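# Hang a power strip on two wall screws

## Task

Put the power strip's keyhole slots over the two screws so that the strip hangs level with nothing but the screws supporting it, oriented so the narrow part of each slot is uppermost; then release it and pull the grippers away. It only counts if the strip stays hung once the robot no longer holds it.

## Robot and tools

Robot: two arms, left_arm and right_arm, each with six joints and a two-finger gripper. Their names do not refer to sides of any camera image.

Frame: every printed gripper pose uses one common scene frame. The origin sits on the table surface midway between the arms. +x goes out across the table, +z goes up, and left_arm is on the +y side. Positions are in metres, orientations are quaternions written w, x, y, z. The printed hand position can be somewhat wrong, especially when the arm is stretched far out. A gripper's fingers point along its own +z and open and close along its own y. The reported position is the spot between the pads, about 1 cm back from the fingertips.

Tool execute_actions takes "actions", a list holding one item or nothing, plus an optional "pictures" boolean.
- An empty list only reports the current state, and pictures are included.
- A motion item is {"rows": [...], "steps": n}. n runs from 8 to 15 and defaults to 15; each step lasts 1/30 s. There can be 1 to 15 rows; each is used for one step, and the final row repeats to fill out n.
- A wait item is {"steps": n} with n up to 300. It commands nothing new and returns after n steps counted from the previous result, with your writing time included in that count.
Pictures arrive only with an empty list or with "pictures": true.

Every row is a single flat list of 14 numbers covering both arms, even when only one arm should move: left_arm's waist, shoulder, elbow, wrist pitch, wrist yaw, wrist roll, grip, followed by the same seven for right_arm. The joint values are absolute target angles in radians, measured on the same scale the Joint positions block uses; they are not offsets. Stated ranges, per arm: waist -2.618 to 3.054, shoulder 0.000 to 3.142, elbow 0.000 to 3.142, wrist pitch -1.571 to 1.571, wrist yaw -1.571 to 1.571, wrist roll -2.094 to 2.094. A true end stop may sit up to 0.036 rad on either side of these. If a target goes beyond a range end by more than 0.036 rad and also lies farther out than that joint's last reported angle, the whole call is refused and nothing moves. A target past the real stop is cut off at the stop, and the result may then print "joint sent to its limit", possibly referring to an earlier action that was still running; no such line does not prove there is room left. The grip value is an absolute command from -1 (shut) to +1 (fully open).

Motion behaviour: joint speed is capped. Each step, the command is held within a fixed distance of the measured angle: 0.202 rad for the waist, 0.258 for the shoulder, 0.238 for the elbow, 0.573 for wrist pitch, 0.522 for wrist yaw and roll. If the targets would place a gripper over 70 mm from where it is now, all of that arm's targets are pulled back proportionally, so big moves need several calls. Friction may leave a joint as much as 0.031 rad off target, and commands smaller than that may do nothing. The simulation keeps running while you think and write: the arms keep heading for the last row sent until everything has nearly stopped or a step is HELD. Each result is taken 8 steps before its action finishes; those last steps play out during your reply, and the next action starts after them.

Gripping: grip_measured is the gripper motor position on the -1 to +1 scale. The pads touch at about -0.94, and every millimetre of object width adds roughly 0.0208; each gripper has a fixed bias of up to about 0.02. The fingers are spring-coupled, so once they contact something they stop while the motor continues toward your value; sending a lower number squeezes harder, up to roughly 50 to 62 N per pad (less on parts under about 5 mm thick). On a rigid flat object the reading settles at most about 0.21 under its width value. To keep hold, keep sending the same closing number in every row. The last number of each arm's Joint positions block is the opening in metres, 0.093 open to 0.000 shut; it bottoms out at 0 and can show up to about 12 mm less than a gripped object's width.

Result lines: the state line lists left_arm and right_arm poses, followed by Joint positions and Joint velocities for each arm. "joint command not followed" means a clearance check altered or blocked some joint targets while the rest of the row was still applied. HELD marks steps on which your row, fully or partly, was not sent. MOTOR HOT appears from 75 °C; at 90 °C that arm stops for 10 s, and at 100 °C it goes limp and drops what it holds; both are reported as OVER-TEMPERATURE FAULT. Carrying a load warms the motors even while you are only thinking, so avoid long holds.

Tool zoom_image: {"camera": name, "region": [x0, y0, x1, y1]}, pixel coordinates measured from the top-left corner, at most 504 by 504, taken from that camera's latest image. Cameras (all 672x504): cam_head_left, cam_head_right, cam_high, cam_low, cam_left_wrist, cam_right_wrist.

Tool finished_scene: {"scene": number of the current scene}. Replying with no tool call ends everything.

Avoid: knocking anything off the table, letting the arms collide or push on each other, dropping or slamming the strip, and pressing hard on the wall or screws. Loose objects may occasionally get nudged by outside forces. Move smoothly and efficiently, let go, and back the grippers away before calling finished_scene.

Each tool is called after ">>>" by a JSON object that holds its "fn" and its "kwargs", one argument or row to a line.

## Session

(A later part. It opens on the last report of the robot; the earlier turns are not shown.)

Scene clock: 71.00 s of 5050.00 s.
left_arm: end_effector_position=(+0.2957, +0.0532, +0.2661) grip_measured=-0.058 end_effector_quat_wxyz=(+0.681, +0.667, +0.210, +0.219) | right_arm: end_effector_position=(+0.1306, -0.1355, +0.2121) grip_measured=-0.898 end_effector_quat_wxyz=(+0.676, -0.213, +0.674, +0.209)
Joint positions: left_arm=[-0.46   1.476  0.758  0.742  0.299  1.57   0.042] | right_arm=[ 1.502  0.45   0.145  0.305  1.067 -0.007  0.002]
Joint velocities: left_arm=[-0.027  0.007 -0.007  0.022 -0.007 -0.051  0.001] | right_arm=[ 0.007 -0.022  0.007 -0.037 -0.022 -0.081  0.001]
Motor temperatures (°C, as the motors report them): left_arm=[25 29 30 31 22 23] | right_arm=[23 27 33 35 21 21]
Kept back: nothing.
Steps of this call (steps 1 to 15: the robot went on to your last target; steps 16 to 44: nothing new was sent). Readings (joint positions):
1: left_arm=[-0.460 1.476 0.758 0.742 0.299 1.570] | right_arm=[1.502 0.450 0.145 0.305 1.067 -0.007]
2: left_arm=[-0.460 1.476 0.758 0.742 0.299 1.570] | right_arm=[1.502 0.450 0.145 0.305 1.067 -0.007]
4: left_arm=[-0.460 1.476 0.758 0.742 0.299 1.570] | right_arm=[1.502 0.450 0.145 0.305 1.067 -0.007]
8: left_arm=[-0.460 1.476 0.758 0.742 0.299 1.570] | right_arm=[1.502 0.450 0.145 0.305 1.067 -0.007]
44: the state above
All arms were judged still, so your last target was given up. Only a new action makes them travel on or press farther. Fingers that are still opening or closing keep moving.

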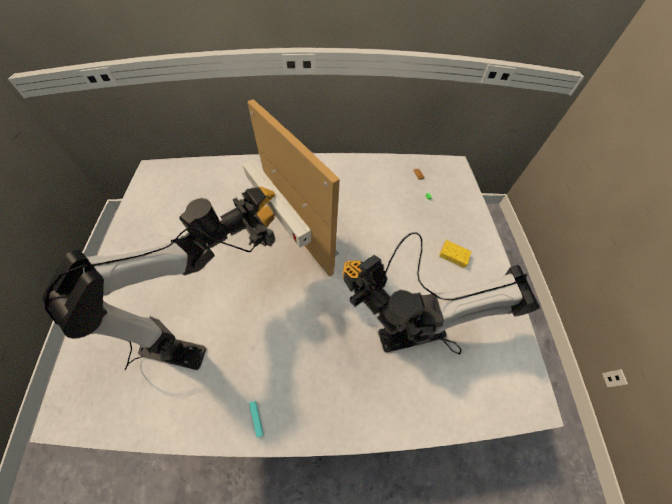

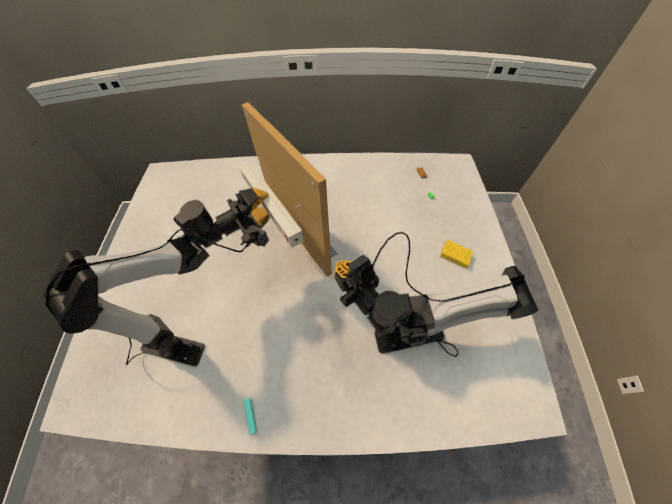

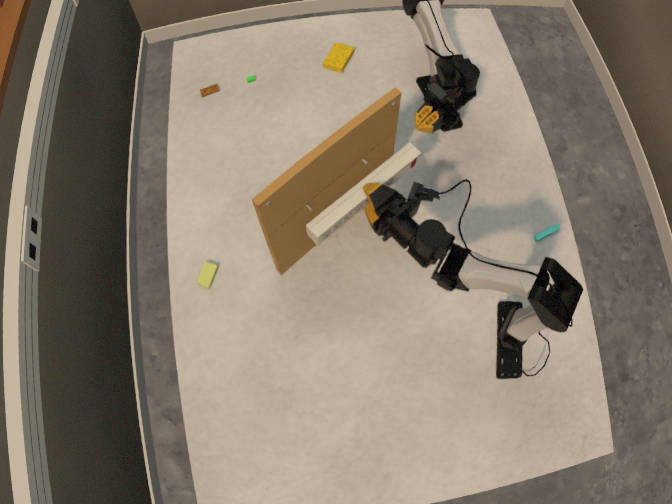

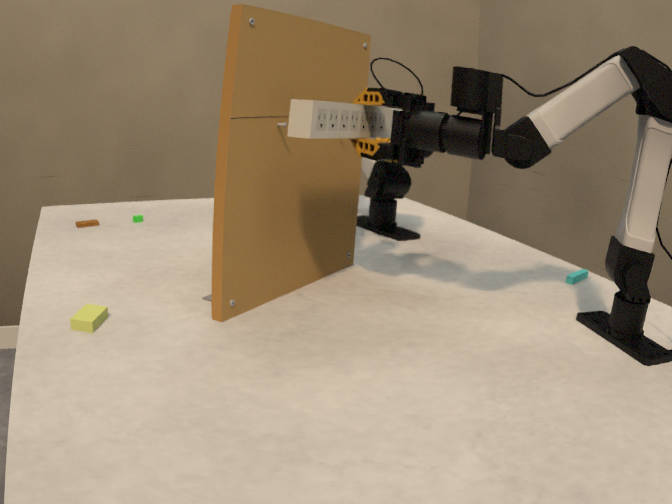

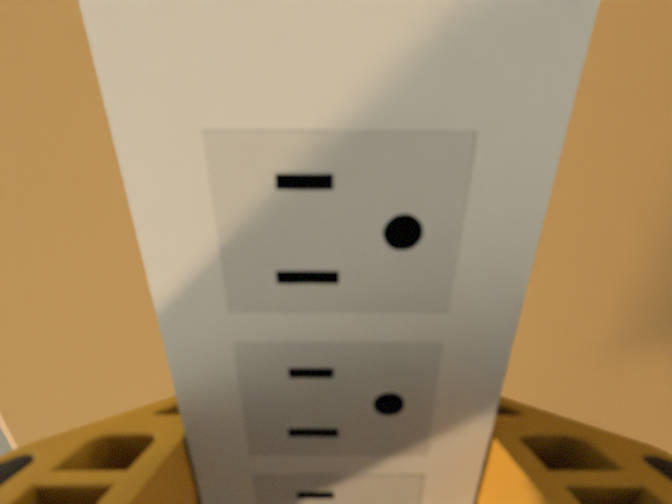

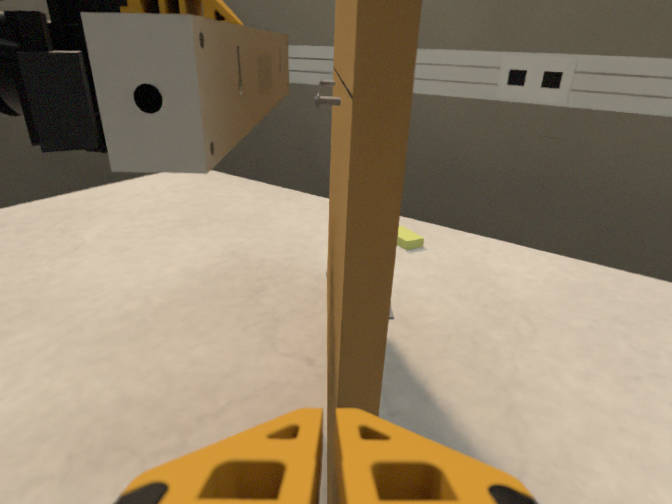

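>>> {"fn": "execute_actions", "kwargs": {
  "actions": [
    {"rows": [[-0.447,1.445,0.777,0.906,0.310,1.570,-0.3,1.512,0.430,0.133,0.303,1.080,0,-0.9],[-0.447,1.449,0.781,0.910,0.310,1.564,-0.3,1.512,0.430,0.133,0.303,1.080,0,-0.9],[-0.447,1.453,0.785,0.914,0.310,1.559,-0.3,1.512,0.430,0.133,0.303,1.080,0,-0.9],[-0.447,1.457,0.789,0.916,0.310,1.555,-0.3,1.512,0.430,0.133,0.303,1.080,0,-0.9],[-0.447,1.460,0.793,0.916,0.310,1.552,-0.3,1.512,0.430,0.133,0.303,1.080,0,-0.9],[-0.447,1.460,0.797,0.916,0.310,1.550,-0.3,1.512,0.430,0.133,0.303,1.080,0,-0.9],[-0.447,1.460,0.800,0.916,0.310,1.549,-0.3,1.512,0.430,0.133,0.303,1.080,0,-0.9],[-0.447,1.460,0.803,0.916,0.310,1.549,-0.3,1.512,0.430,0.133,0.303,1.080,0,-0.9],[-0.447,1.460,0.806,0.913,0.310,1.549,-0.3,1.512,0.430,0.133,0.303,1.080,0,-0.9],[-0.447,1.460,0.811,0.908,0.310,1.549,-0.3,1.512,0.430,0.133,0.303,1.080,0,-0.9]], "steps": 10}
  ]
}}

>>> {"fn": "execute_actions", "kwargs": {
  "actions": [
    {"rows": [[-0.4469,1.4605,0.8144,0.906,0.3101,1.549,-0.3,1.512,0.430,0.133,0.303,1.080,0,-0.9],[-0.4466,1.4618,0.8155,0.906,0.3103,1.549,-0.3,1.512,0.430,0.133,0.303,1.080,0,-0.9],[-0.4460,1.4640,0.8172,0.906,0.3107,1.549,-0.3,1.512,0.430,0.133,0.303,1.080,0,-0.9],[-0.4453,1.4669,0.8196,0.906,0.3112,1.549,-0.3,1.512,0.430,0.133,0.303,1.080,0,-0.9],[-0.4445,1.4706,0.8226,0.906,0.3118,1.549,-0.3,1.512,0.430,0.133,0.303,1.080,0,-0.9],[-0.4435,1.4749,0.8261,0.906,0.3125,1.549,-0.3,1.512,0.430,0.133,0.303,1.080,0,-0.9],[-0.4423,1.4797,0.8300,0.906,0.3133,1.549,-0.3,1.512,0.430,0.133,0.303,1.080,0,-0.9],[-0.4410,1.4851,0.8343,0.906,0.3142,1.549,-0.3,1.512,0.430,0.133,0.303,1.080,0,-0.9],[-0.4397,1.4909,0.8391,0.906,0.3152,1.549,-0.3,1.512,0.430,0.133,0.303,1.080,0,-0.9],[-0.4382,1.4971,0.8441,0.906,0.3162,1.549,-0.3,1.512,0.430,0.133,0.303,1.080,0,-0.9],[-0.4366,1.5036,0.8493,0.906,0.3173,1.549,-0.3,1.512,0.430,0.133,0.303,1.080,0,-0.9],[-0.4350,1.5103,0.8548,0.906,0.3184,1.549,-0.3,1.512,0.430,0.133,0.303,1.080,0,-0.9],[-0.4334,1.5173,0.8605,0.906,0.3196,1.549,-0.3,1.512,0.430,0.133,0.303,1.080,0,-0.9],[-0.4317,1.5244,0.8662,0.906,0.3208,1.549,-0.3,1.512,0.430,0.133,0.303,1.080,0,-0.9],[-0.4300,1.5315,0.8720,0.906,0.3220,1.549,-0.3,1.512,0.430,0.133,0.303,1.080,0,-0.9]], "steps": 15}
  ]
}}

>>> {"fn": "execute_actions", "kwargs": {
  "actions": [
    {"rows": [[-0.4283,1.5386,0.8778,0.906,0.3232,1.549,-0.3,1.512,0.430,0.133,0.303,1.080,0,-0.9],[-0.4266,1.5457,0.8835,0.906,0.3244,1.549,-0.3,1.512,0.430,0.133,0.303,1.080,0,-0.9],[-0.4250,1.5527,0.8892,0.906,0.3256,1.549,-0.3,1.512,0.430,0.133,0.303,1.080,0,-0.9],[-0.4234,1.5594,0.8947,0.906,0.3267,1.549,-0.3,1.512,0.430,0.133,0.303,1.080,0,-0.9],[-0.4218,1.5659,0.8999,0.906,0.3278,1.549,-0.3,1.512,0.430,0.133,0.303,1.080,0,-0.9],[-0.4203,1.5721,0.9049,0.906,0.3288,1.549,-0.3,1.512,0.430,0.133,0.303,1.080,0,-0.9],[-0.4190,1.5779,0.9097,0.906,0.3298,1.549,-0.3,1.512,0.430,0.133,0.303,1.080,0,-0.9],[-0.4177,1.5833,0.9140,0.906,0.3307,1.549,-0.3,1.512,0.430,0.133,0.303,1.080,0,-0.9],[-0.4165,1.5881,0.9179,0.906,0.3315,1.549,-0.3,1.512,0.430,0.133,0.303,1.080,0,-0.9],[-0.4155,1.5924,0.9214,0.906,0.3322,1.549,-0.3,1.512,0.430,0.133,0.303,1.080,0,-0.9],[-0.4147,1.5961,0.9244,0.906,0.3328,1.549,-0.3,1.512,0.430,0.133,0.303,1.080,0,-0.9],[-0.4140,1.5990,0.9268,0.906,0.3333,1.549,-0.3,1.512,0.430,0.133,0.303,1.080,0,-0.9],[-0.4134,1.6012,0.9285,0.906,0.3337,1.549,-0.3,1.512,0.430,0.133,0.303,1.080,0,-0.9],[-0.4131,1.6025,0.9296,0.906,0.3339,1.549,-0.3,1.512,0.430,0.133,0.303,1.080,0,-0.9],[-0.4130,1.6030,0.9300,0.906,0.3340,1.549,-0.3,1.512,0.430,0.133,0.303,1.080,0,-0.9]], "steps": 15}
  ]
}}

>>> {"fn": "execute_actions", "kwargs": {
  "actions": [
    {"steps": 18}
  ],
  "pictures": true
}}

>>> {"fn": "zoom_image", "kwargs": {
  "camera": "cam_right_wrist",
  "region": [250, 20, 370, 140]
}}

>>> {"fn": "zoom_image", "kwargs": {
  "camera": "cam_high",
  "region": [250, 100, 430, 260]
}}

Scene clock: 91.23 s of 5050.00 s.
left_arm: end_effector_position=(+0.2957, +0.0532, +0.2664) grip_measured=-0.058 end_effector_quat_wxyz=(+0.681, +0.666, +0.209, +0.219) | right_arm: end_effector_position=(+0.1306, -0.1355, +0.2121) grip_measured=-0.898 end_effector_quat_wxyz=(+0.676, -0.213, +0.674, +0.209)
Joint positions: left_arm=[-0.46   1.476  0.758  0.743  0.299  1.57   0.042] | right_arm=[ 1.502  0.45   0.145  0.305  1.067 -0.007  0.002]
Joint velocities: left_arm=[ 0.017 -0.002  0.007  0.081  0.007 -0.051 -0.001] | right_arm=[-0.007 -0.002 -0.022  0.051  0.022 -0.022  0.   ]
Motor temperatures (°C, as the motors report them): left_arm=[25 30 32 45 22 23] | right_arm=[23 26 33 35 21 21]
Steps of this call (steps 1 to 90: nothing new was sent; then 17.17 s passed at rest; steps 91 to 92: the first 2 steps of this action). Readings (joint positions):
91: left_arm=[-0.460 1.476 0.758 0.742 0.299 1.570] | right_arm=[1.502 0.450 0.145 0.305 1.067 -0.007]
92: the state above

Scene clock: 91.73 s of 5050.00 s.
left_arm: end_effector_position=(+0.2968, +0.0522, +0.2662) grip_measured=-0.058 end_effector_quat_wxyz=(+0.685, +0.663, +0.212, +0.215) | right_arm: end_effector_position=(+0.1306, -0.1355, +0.2121) grip_measured=-0.898 end_effector_quat_wxyz=(+0.676, -0.213, +0.674, +0.209)
Joint positions: left_arm=[-0.459  1.486  0.76   0.758  0.302  1.556  0.042] | right_arm=[ 1.502  0.45   0.145  0.305  1.067 -0.007  0.002]
Joint velocities: left_arm=[ 0.012  0.164  0.042 -0.022  0.007 -0.037 -0.   ] | right_arm=[ 0.017 -0.007  0.002 -0.007  0.007  0.022 -0.   ]
Motor temperatures (°C, as the motors report them): left_arm=[25 30 32 45 22 23] | right_arm=[23 26 33 35 21 21]
Steps of this call (steps 1 to 8: the last 8 steps of your previous action; steps 9 to 15: the first 7 steps of this action). Readings (joint positions):
9: left_arm=[-0.460 1.476 0.758 0.754 0.299 1.558] | right_arm=[1.502 0.450 0.145 0.305 1.067 -0.007]
10: left_arm=[-0.460 1.476 0.758 0.754 0.299 1.557] | right_arm=[1.502 0.450 0.145 0.305 1.067 -0.007]
12: left_arm=[-0.460 1.476 0.758 0.755 0.299 1.556] | right_arm=[1.502 0.450 0.145 0.305 1.067 -0.007]
15: the state above

Scene clock: 92.23 s of 5050.00 s.
left_arm: end_effector_position=(+0.3229, +0.0451, +0.2565) grip_measured=-0.058 end_effector_quat_wxyz=(+0.677, +0.668, +0.222, +0.215) | right_arm: end_effector_position=(+0.1306, -0.1355, +0.2121) grip_measured=-0.898 end_effector_quat_wxyz=(+0.676, -0.213, +0.674, +0.209)
Joint positions: left_arm=[-0.434  1.589  0.839  0.758  0.314  1.555  0.042] | right_arm=[ 1.502  0.45   0.145  0.305  1.067 -0.007  0.002]
Joint velocities: left_arm=[ 0.017  0.178  0.139 -0.022  0.007 -0.007  0.   ] | right_arm=[ 0.007 -0.007  0.007  0.066 -0.051 -0.022 -0.001]
Motor temperatures (°C, as the motors report them): left_arm=[25 30 32 45 22 23] | right_arm=[23 26 33 35 21 21]
Steps of this call (steps 1 to 8: the last 8 steps of your previous action; steps 9 to 15: the first 7 steps of this action). Readings (joint positions):
9: left_arm=[-0.443 1.547 0.805 0.758 0.308 1.555] | right_arm=[1.502 0.450 0.145 0.305 1.067 -0.007]
10: left_arm=[-0.442 1.554 0.811 0.758 0.309 1.555] | right_arm=[1.502 0.450 0.145 0.305 1.067 -0.007]
12: left_arm=[-0.439 1.568 0.823 0.758 0.311 1.555] | right_arm=[1.502 0.450 0.145 0.305 1.067 -0.007]
15: the state above

Scene clock: 92.83 s of 5050.00 s.
left_arm: end_effector_position=(+0.3319, +0.0424, +0.2514) grip_measured=-0.058 end_effector_quat_wxyz=(+0.674, +0.671, +0.224, +0.213) | right_arm: end_effector_position=(+0.1306, -0.1355, +0.2121) grip_measured=-0.898 end_effector_quat_wxyz=(+0.676, -0.213, +0.674, +0.209)
Joint positions: left_arm=[-0.425  1.627  0.867  0.758  0.322  1.555  0.042] | right_arm=[ 1.502  0.45   0.145  0.305  1.067 -0.007  0.002]
Joint velocities: left_arm=[ 0.002  0.002  0.002 -0.051 -0.022  0.022  0.001] | right_arm=[-0.002 -0.022  0.002 -0.007  0.037  0.037 -0.   ]
Motor temperatures (°C, as the motors report them): left_arm=[25 30 32 45 22 23] | right_arm=[23 26 33 35 21 21]
Kept back: nothing.
Steps of this call (steps 1 to 8: the last 8 steps of your previous action; steps 9 to 18: the robot went on to your last target). Readings (joint positions):
1: left_arm=[-0.433 1.595 0.844 0.758 0.315 1.555] | right_arm=[1.502 0.450 0.145 0.305 1.067 -0.007]
2: left_arm=[-0.431 1.601 0.848 0.758 0.316 1.555] | right_arm=[1.502 0.450 0.145 0.305 1.067 -0.007]
4: left_arm=[-0.429 1.611 0.856 0.758 0.317 1.555] | right_arm=[1.502 0.450 0.145 0.305 1.067 -0.007]
8: left_arm=[-0.426 1.625 0.865 0.758 0.319 1.555] | right_arm=[1.502 0.450 0.145 0.305 1.067 -0.007]
18: the state above

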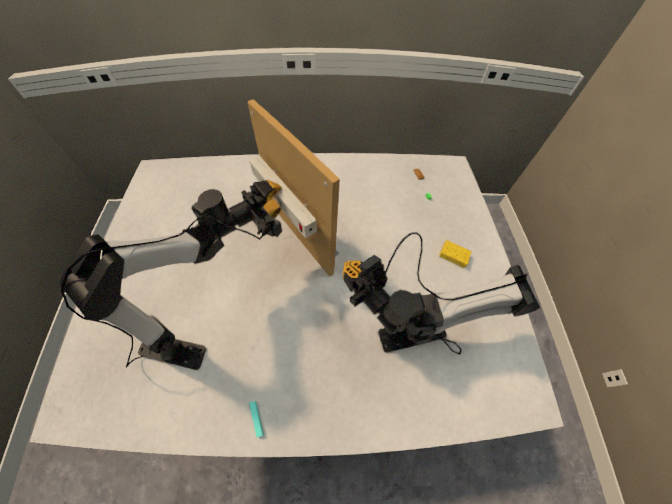

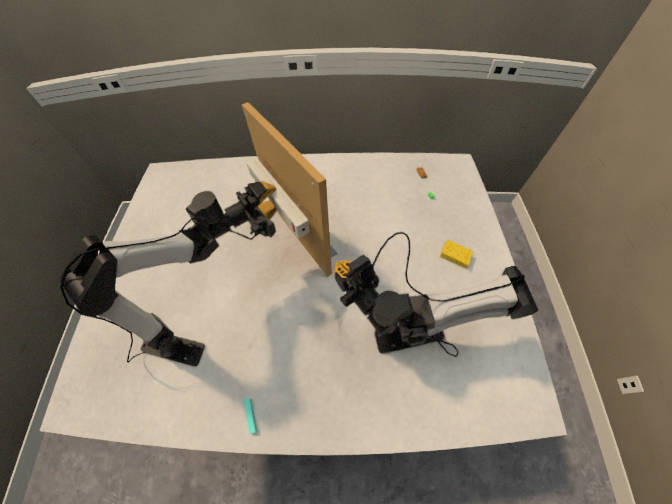

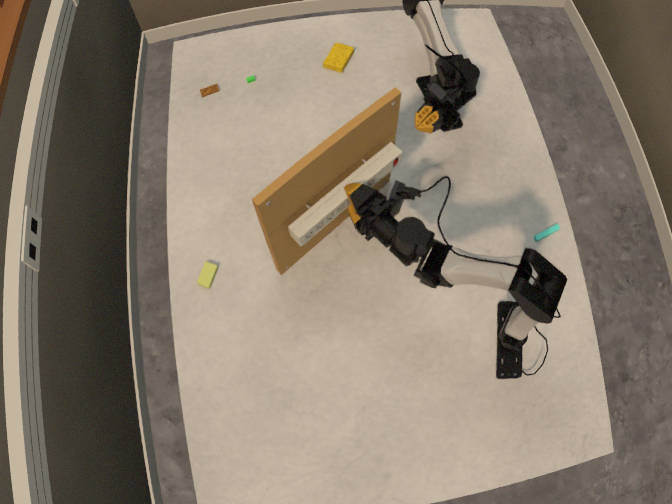

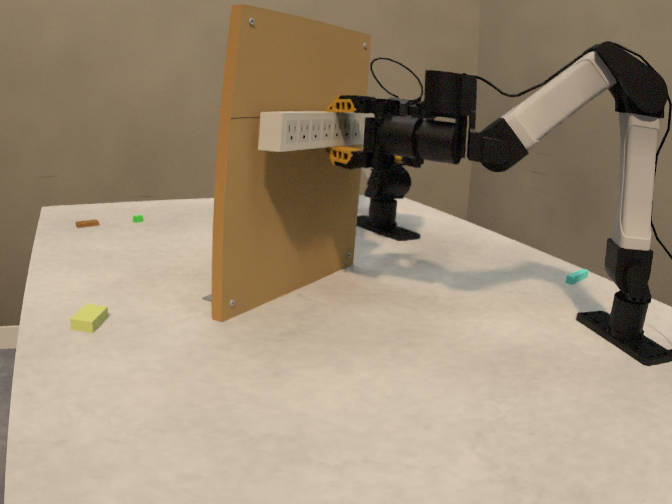

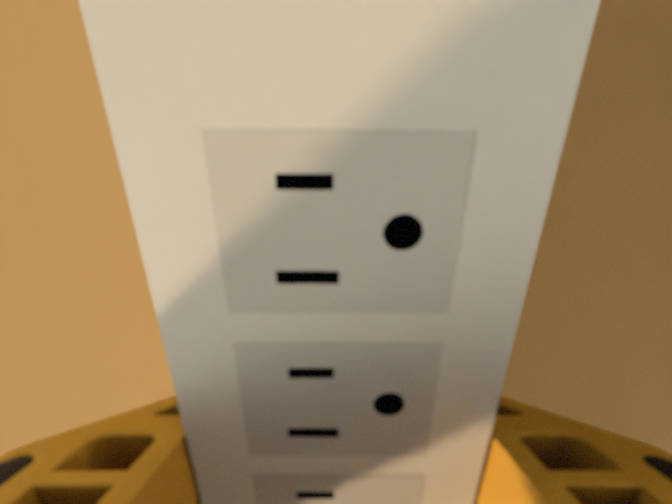

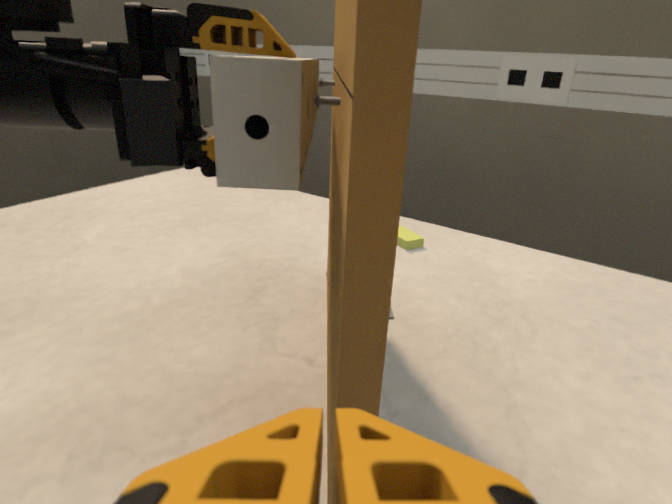

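Region (250, 20, 370, 140) of cam_right_wrist's 672x504 image, scaled by 4.200, with more detail than that image has.

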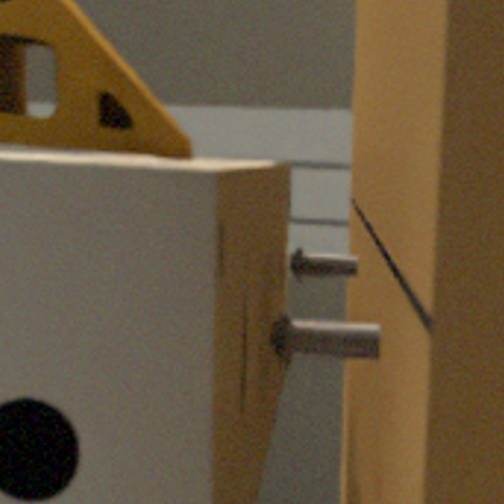

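Region (250, 100, 430, 260) of cam_high's 672x504 image, scaled by 2.800, with more detail than that image has.

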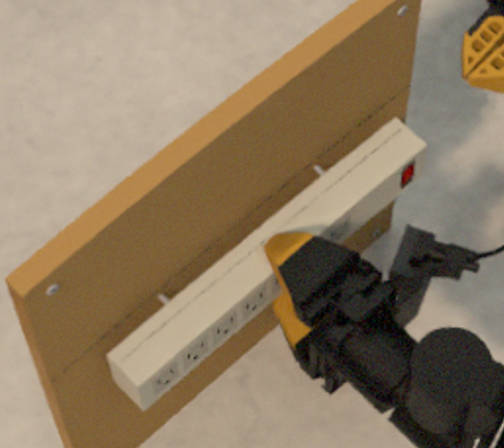

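>>> {"fn": "execute_actions", "kwargs": {
  "actions": [
    {"rows": [[-0.413,1.603,0.922,0.912,0.334,1.547,-0.3,1.512,0.430,0.133,0.303,1.080,0,-0.9],[-0.413,1.603,0.914,0.918,0.334,1.546,-0.3,1.512,0.430,0.133,0.303,1.080,0,-0.9],[-0.413,1.603,0.908,0.922,0.334,1.545,-0.3,1.512,0.430,0.133,0.303,1.080,0,-0.9],[-0.413,1.603,0.908,0.926,0.334,1.544,-0.3,1.512,0.430,0.133,0.303,1.080,0,-0.9],[-0.413,1.603,0.908,0.929,0.334,1.544,-0.3,1.512,0.430,0.133,0.303,1.080,0,-0.9],[-0.413,1.603,0.908,0.932,0.334,1.544,-0.3,1.512,0.430,0.133,0.303,1.080,0,-0.9],[-0.413,1.603,0.908,0.934,0.334,1.544,-0.3,1.512,0.430,0.133,0.303,1.080,0,-0.9],[-0.413,1.603,0.908,0.9355,0.334,1.544,-0.3,1.512,0.430,0.133,0.303,1.080,0,-0.9]], "steps": 10}
  ]
}}

>>> {"fn": "execute_actions", "kwargs": {
  "actions": [
    {"steps": 18}
  ],
  "pictures": true
}}

>>> {"fn": "zoom_image", "kwargs": {
  "camera": "cam_right_wrist",
  "region": [280, 35, 360, 125]
}}

Scene clock: 94.40 s of 5050.00 s.
left_arm: end_effector_position=(+0.3318, +0.0424, +0.2514) grip_measured=-0.058 end_effector_quat_wxyz=(+0.674, +0.671, +0.225, +0.213) | right_arm: end_effector_position=(+0.1306, -0.1355, +0.2121) grip_measured=-0.898 end_effector_quat_wxyz=(+0.676, -0.213, +0.674, +0.209)
Joint positions: left_arm=[-0.425  1.627  0.867  0.758  0.322  1.554  0.042] | right_arm=[ 1.502  0.45   0.145  0.305  1.067 -0.007  0.002]
Joint velocities: left_arm=[-0.002 -0.007  0.002 -0.007  0.051 -0.051  0.001] | right_arm=[ 0.017 -0.002 -0.022  0.051 -0.037 -0.066 -0.001]
Motor temperatures (°C, as the motors report them): left_arm=[25 31 33 46 22 23] | right_arm=[23 26 33 35 21 21]
Steps of this call (steps 1 to 15: the robot went on to your last target; steps 16 to 45: nothing new was sent; steps 46 to 47: the first 2 steps of this action). Readings (joint positions):
46: left_arm=[-0.425 1.627 0.867 0.758 0.322 1.555] | right_arm=[1.502 0.450 0.145 0.305 1.067 -0.007]
47: the state above

Scene clock: 95.00 s of 5050.00 s.
left_arm: end_effector_position=(+0.3317, +0.0423, +0.2558) grip_measured=-0.058 end_effector_quat_wxyz=(+0.680, +0.665, +0.222, +0.215) | right_arm: end_effector_position=(+0.1306, -0.1355, +0.2121) grip_measured=-0.898 end_effector_quat_wxyz=(+0.676, -0.213, +0.674, +0.209)
Joint positions: left_arm=[-0.425  1.627  0.867  0.776  0.323  1.55   0.042] | right_arm=[ 1.502  0.45   0.145  0.305  1.067 -0.007  0.002]
Joint velocities: left_arm=[ 0.007  0.007 -0.002  0.037 -0.037 -0.007 -0.001] | right_arm=[-0.012  0.007  0.002  0.007  0.022  0.007 -0.   ]
Motor temperatures (°C, as the motors report them): left_arm=[25 31 33 46 22 23] | right_arm=[23 26 33 35 21 21]
Kept back: nothing.
Steps of this call (steps 1 to 8: the last 8 steps of your previous action; steps 9 to 18: the robot went on to your last target). Readings (joint positions):
1: left_arm=[-0.425 1.627 0.867 0.758 0.322 1.553] | right_arm=[1.502 0.450 0.145 0.305 1.067 -0.007]
2: left_arm=[-0.425 1.627 0.867 0.759 0.322 1.553] | right_arm=[1.502 0.450 0.145 0.305 1.067 -0.007]
4: left_arm=[-0.425 1.627 0.867 0.762 0.322 1.551] | right_arm=[1.502 0.450 0.145 0.305 1.067 -0.007]
8: left_arm=[-0.425 1.627 0.867 0.771 0.322 1.551] | right_arm=[1.502 0.450 0.145 0.305 1.067 -0.007]
18: the state above

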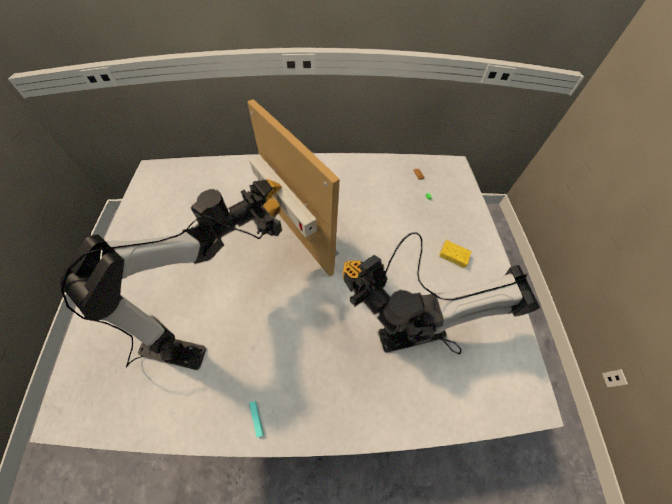

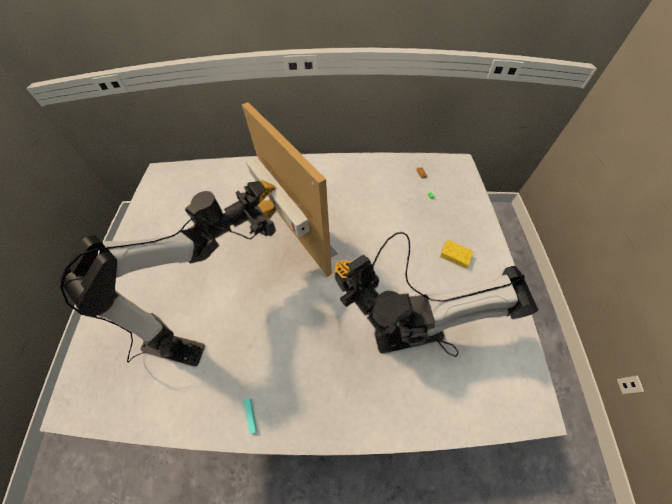

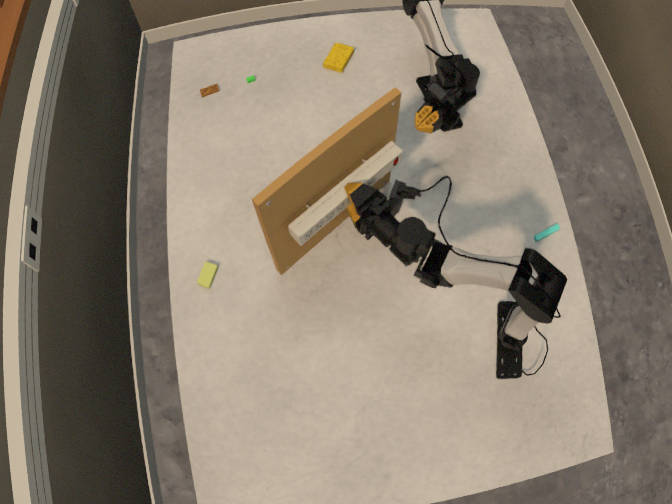

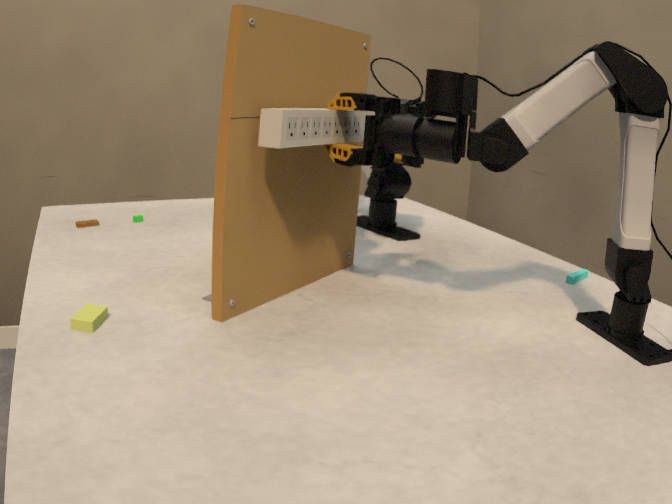

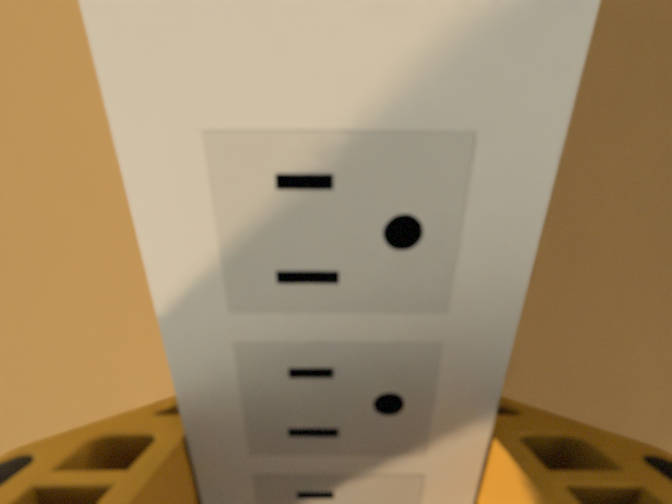

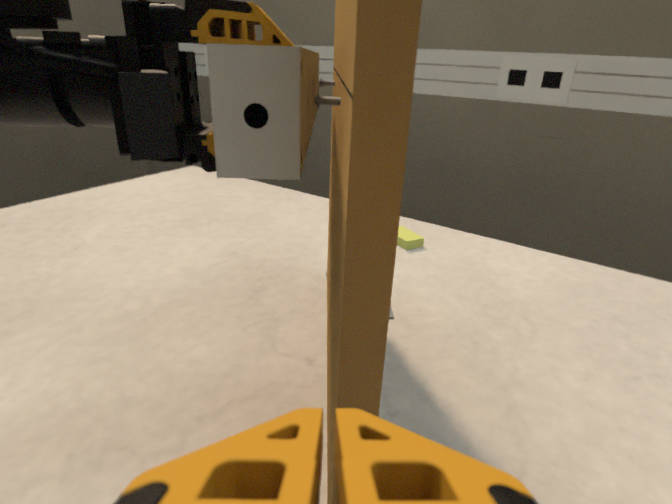

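Region (280, 35, 360, 125) of cam_right_wrist's 672x504 image, scaled by 5.600, with more detail than that image has.

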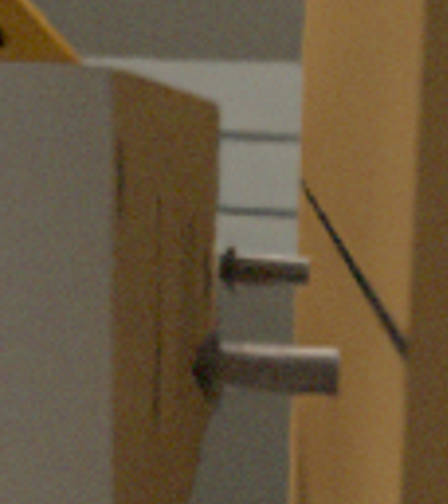

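>>> {"fn": "execute_actions", "kwargs": {
  "actions": [
    {"rows": [[-0.413,1.603,0.908,0.928,0.334,1.544,-0.3,1.512,0.430,0.133,0.303,1.080,0,-0.9],[-0.413,1.603,0.914,0.921,0.334,1.544,-0.3,1.512,0.430,0.133,0.303,1.080,0,-0.9],[-0.413,1.603,0.920,0.916,0.334,1.544,-0.3,1.512,0.430,0.133,0.303,1.080,0,-0.9],[-0.413,1.6045,0.925,0.916,0.334,1.544,-0.3,1.512,0.430,0.133,0.303,1.080,0,-0.9],[-0.413,1.6065,0.9271,0.916,0.334,1.544,-0.3,1.512,0.430,0.133,0.303,1.080,0,-0.9],[-0.413,1.6090,0.9297,0.916,0.334,1.544,-0.3,1.512,0.430,0.133,0.303,1.080,0,-0.9],[-0.413,1.6120,0.9328,0.916,0.334,1.544,-0.3,1.512,0.430,0.133,0.303,1.080,0,-0.9],[-0.413,1.6150,0.9359,0.916,0.334,1.544,-0.3,1.512,0.430,0.133,0.303,1.080,0,-0.9],[-0.413,1.6180,0.9390,0.916,0.334,1.544,-0.3,1.512,0.430,0.133,0.303,1.080,0,-0.9],[-0.413,1.6210,0.9421,0.916,0.334,1.544,-0.3,1.512,0.430,0.133,0.303,1.080,0,-0.9],[-0.413,1.6240,0.9452,0.916,0.334,1.544,-0.3,1.512,0.430,0.133,0.303,1.080,0,-0.9],[-0.413,1.6270,0.9483,0.916,0.334,1.544,-0.3,1.512,0.430,0.133,0.303,1.080,0,-0.9],[-0.413,1.6300,0.9514,0.916,0.334,1.544,-0.3,1.512,0.430,0.133,0.303,1.080,0,-0.9],[-0.413,1.6330,0.9545,0.916,0.334,1.544,-0.3,1.512,0.430,0.133,0.303,1.080,0,-0.9],[-0.413,1.6360,0.9576,0.916,0.334,1.544,-0.3,1.512,0.430,0.133,0.303,1.080,0,-0.9]], "steps": 15}
  ]
}}

>>> {"fn": "execute_actions", "kwargs": {
  "actions": [
    {"steps": 16}
  ],
  "pictures": true
}}

>>> {"fn": "zoom_image", "kwargs": {
  "camera": "cam_right_wrist",
  "region": [280, 35, 360, 125]
}}

Scene clock: 96.83 s of 5050.00 s.
left_arm: end_effector_position=(+0.3317, +0.0423, +0.2557) grip_measured=-0.058 end_effector_quat_wxyz=(+0.679, +0.666, +0.222, +0.215) | right_arm: end_effector_position=(+0.1306, -0.1355, +0.2121) grip_measured=-0.898 end_effector_quat_wxyz=(+0.676, -0.213, +0.674, +0.209)
Joint positions: left_arm=[-0.425  1.627  0.867  0.776  0.323  1.55   0.042] | right_arm=[ 1.502  0.45   0.145  0.305  1.067 -0.007  0.002]
Joint velocities: left_arm=[-0.002  0.002 -0.012  0.051  0.007 -0.037  0.   ] | right_arm=[-0.007 -0.007 -0.017  0.066 -0.007  0.007  0.001]
Motor temperatures (°C, as the motors report them): left_arm=[25 31 33 47 22 23] | right_arm=[23 26 33 35 21 21]
Steps of this call (steps 1 to 15: the robot went on to your last target; steps 16 to 48: nothing new was sent; steps 49 to 55: the first 7 steps of this action). Readings (joint positions):
49: left_arm=[-0.425 1.627 0.867 0.776 0.323 1.550] | right_arm=[1.502 0.450 0.145 0.305 1.067 -0.007]
50: left_arm=[-0.425 1.627 0.867 0.776 0.323 1.550] | right_arm=[1.502 0.450 0.145 0.305 1.067 -0.007]
52: left_arm=[-0.425 1.627 0.867 0.776 0.323 1.550] | right_arm=[1.502 0.450 0.145 0.305 1.067 -0.007]
55: the state above

Scene clock: 97.37 s of 5050.00 s.
left_arm: end_effector_position=(+0.3343, +0.0404, +0.2544) grip_measured=-0.058 end_effector_quat_wxyz=(+0.679, +0.666, +0.222, +0.214) | right_arm: end_effector_position=(+0.1306, -0.1355, +0.2121) grip_measured=-0.898 end_effector_quat_wxyz=(+0.676, -0.213, +0.674, +0.209)
Joint positions: left_arm=[-0.425  1.64   0.878  0.776  0.323  1.55   0.042] | right_arm=[ 1.502  0.45   0.145  0.305  1.067 -0.007  0.002]
Joint velocities: left_arm=[ 0.022  0.022 -0.032  0.022 -0.051  0.022 -0.   ] | right_arm=[ 0.012 -0.002  0.002  0.007 -0.007 -0.11  -0.   ]
Motor temperatures (°C, as the motors report them): left_arm=[25 31 33 47 22 23] | right_arm=[23 26 33 35 21 21]
Kept back: nothing.
Steps of this call (steps 1 to 8: the last 8 steps of your previous action; steps 9 to 16: the robot went on to your last target). Readings (joint positions):
1: left_arm=[-0.425 1.628 0.867 0.776 0.323 1.550] | right_arm=[1.502 0.450 0.145 0.305 1.067 -0.007]
2: left_arm=[-0.425 1.630 0.870 0.776 0.323 1.550] | right_arm=[1.502 0.450 0.145 0.305 1.067 -0.007]
4: left_arm=[-0.425 1.638 0.877 0.776 0.324 1.550] | right_arm=[1.502 0.450 0.145 0.305 1.067 -0.007]
8: left_arm=[-0.425 1.640 0.878 0.776 0.323 1.550] | right_arm=[1.502 0.450 0.145 0.305 1.067 -0.007]
16: the state above

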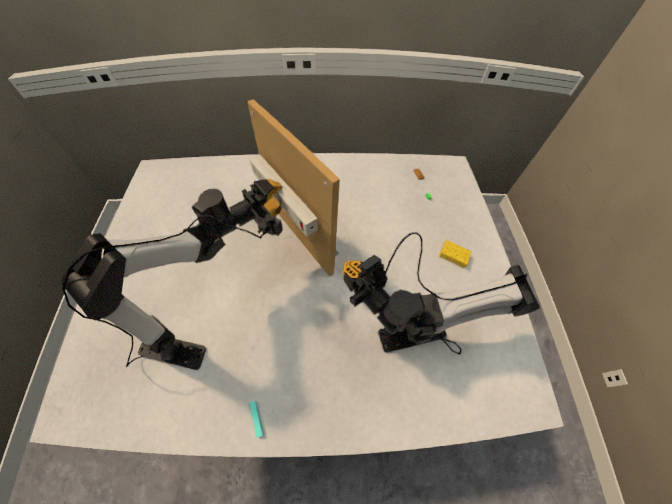

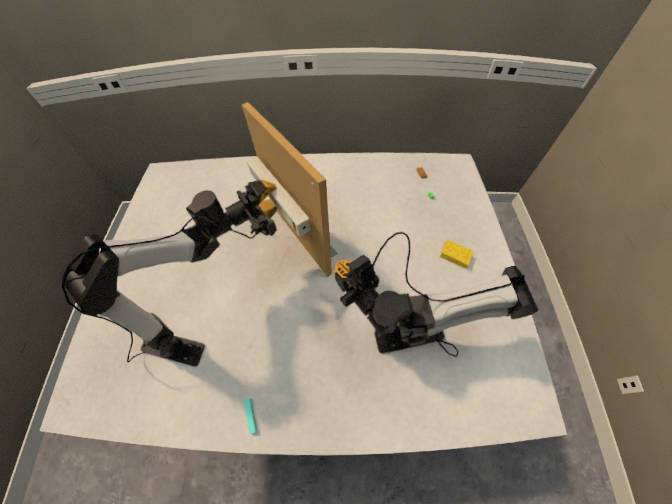

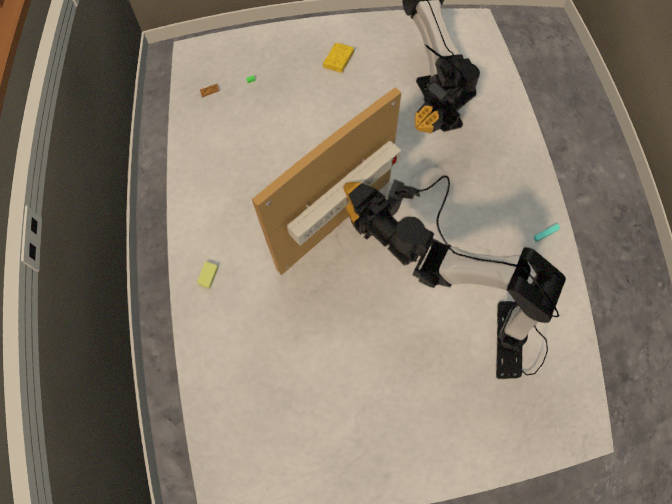

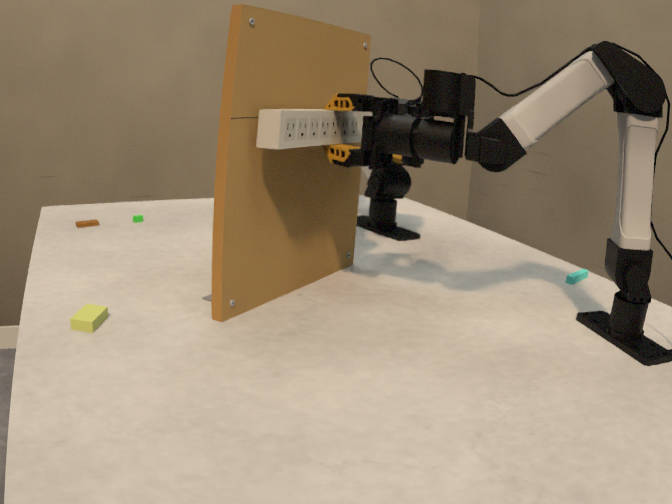

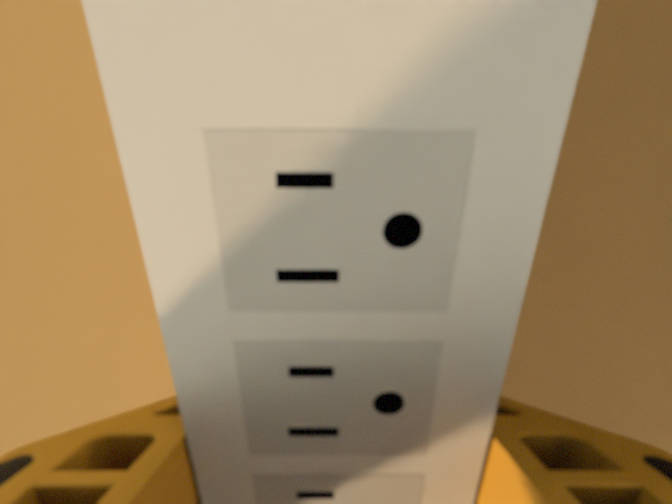

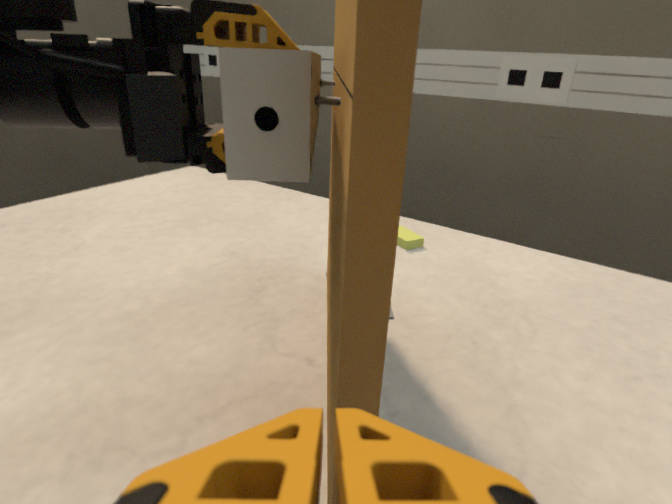

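Region (280, 35, 360, 125) of cam_right_wrist's 672x504 image, scaled by 5.600, with more detail than that image has.

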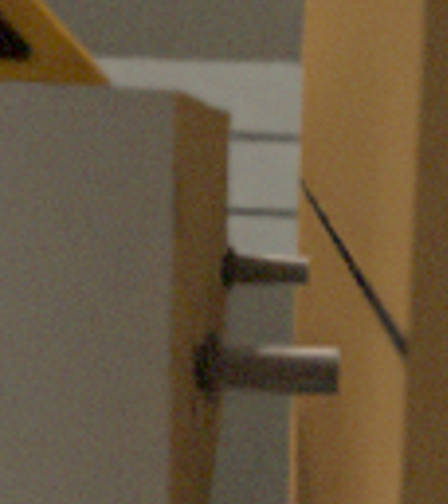

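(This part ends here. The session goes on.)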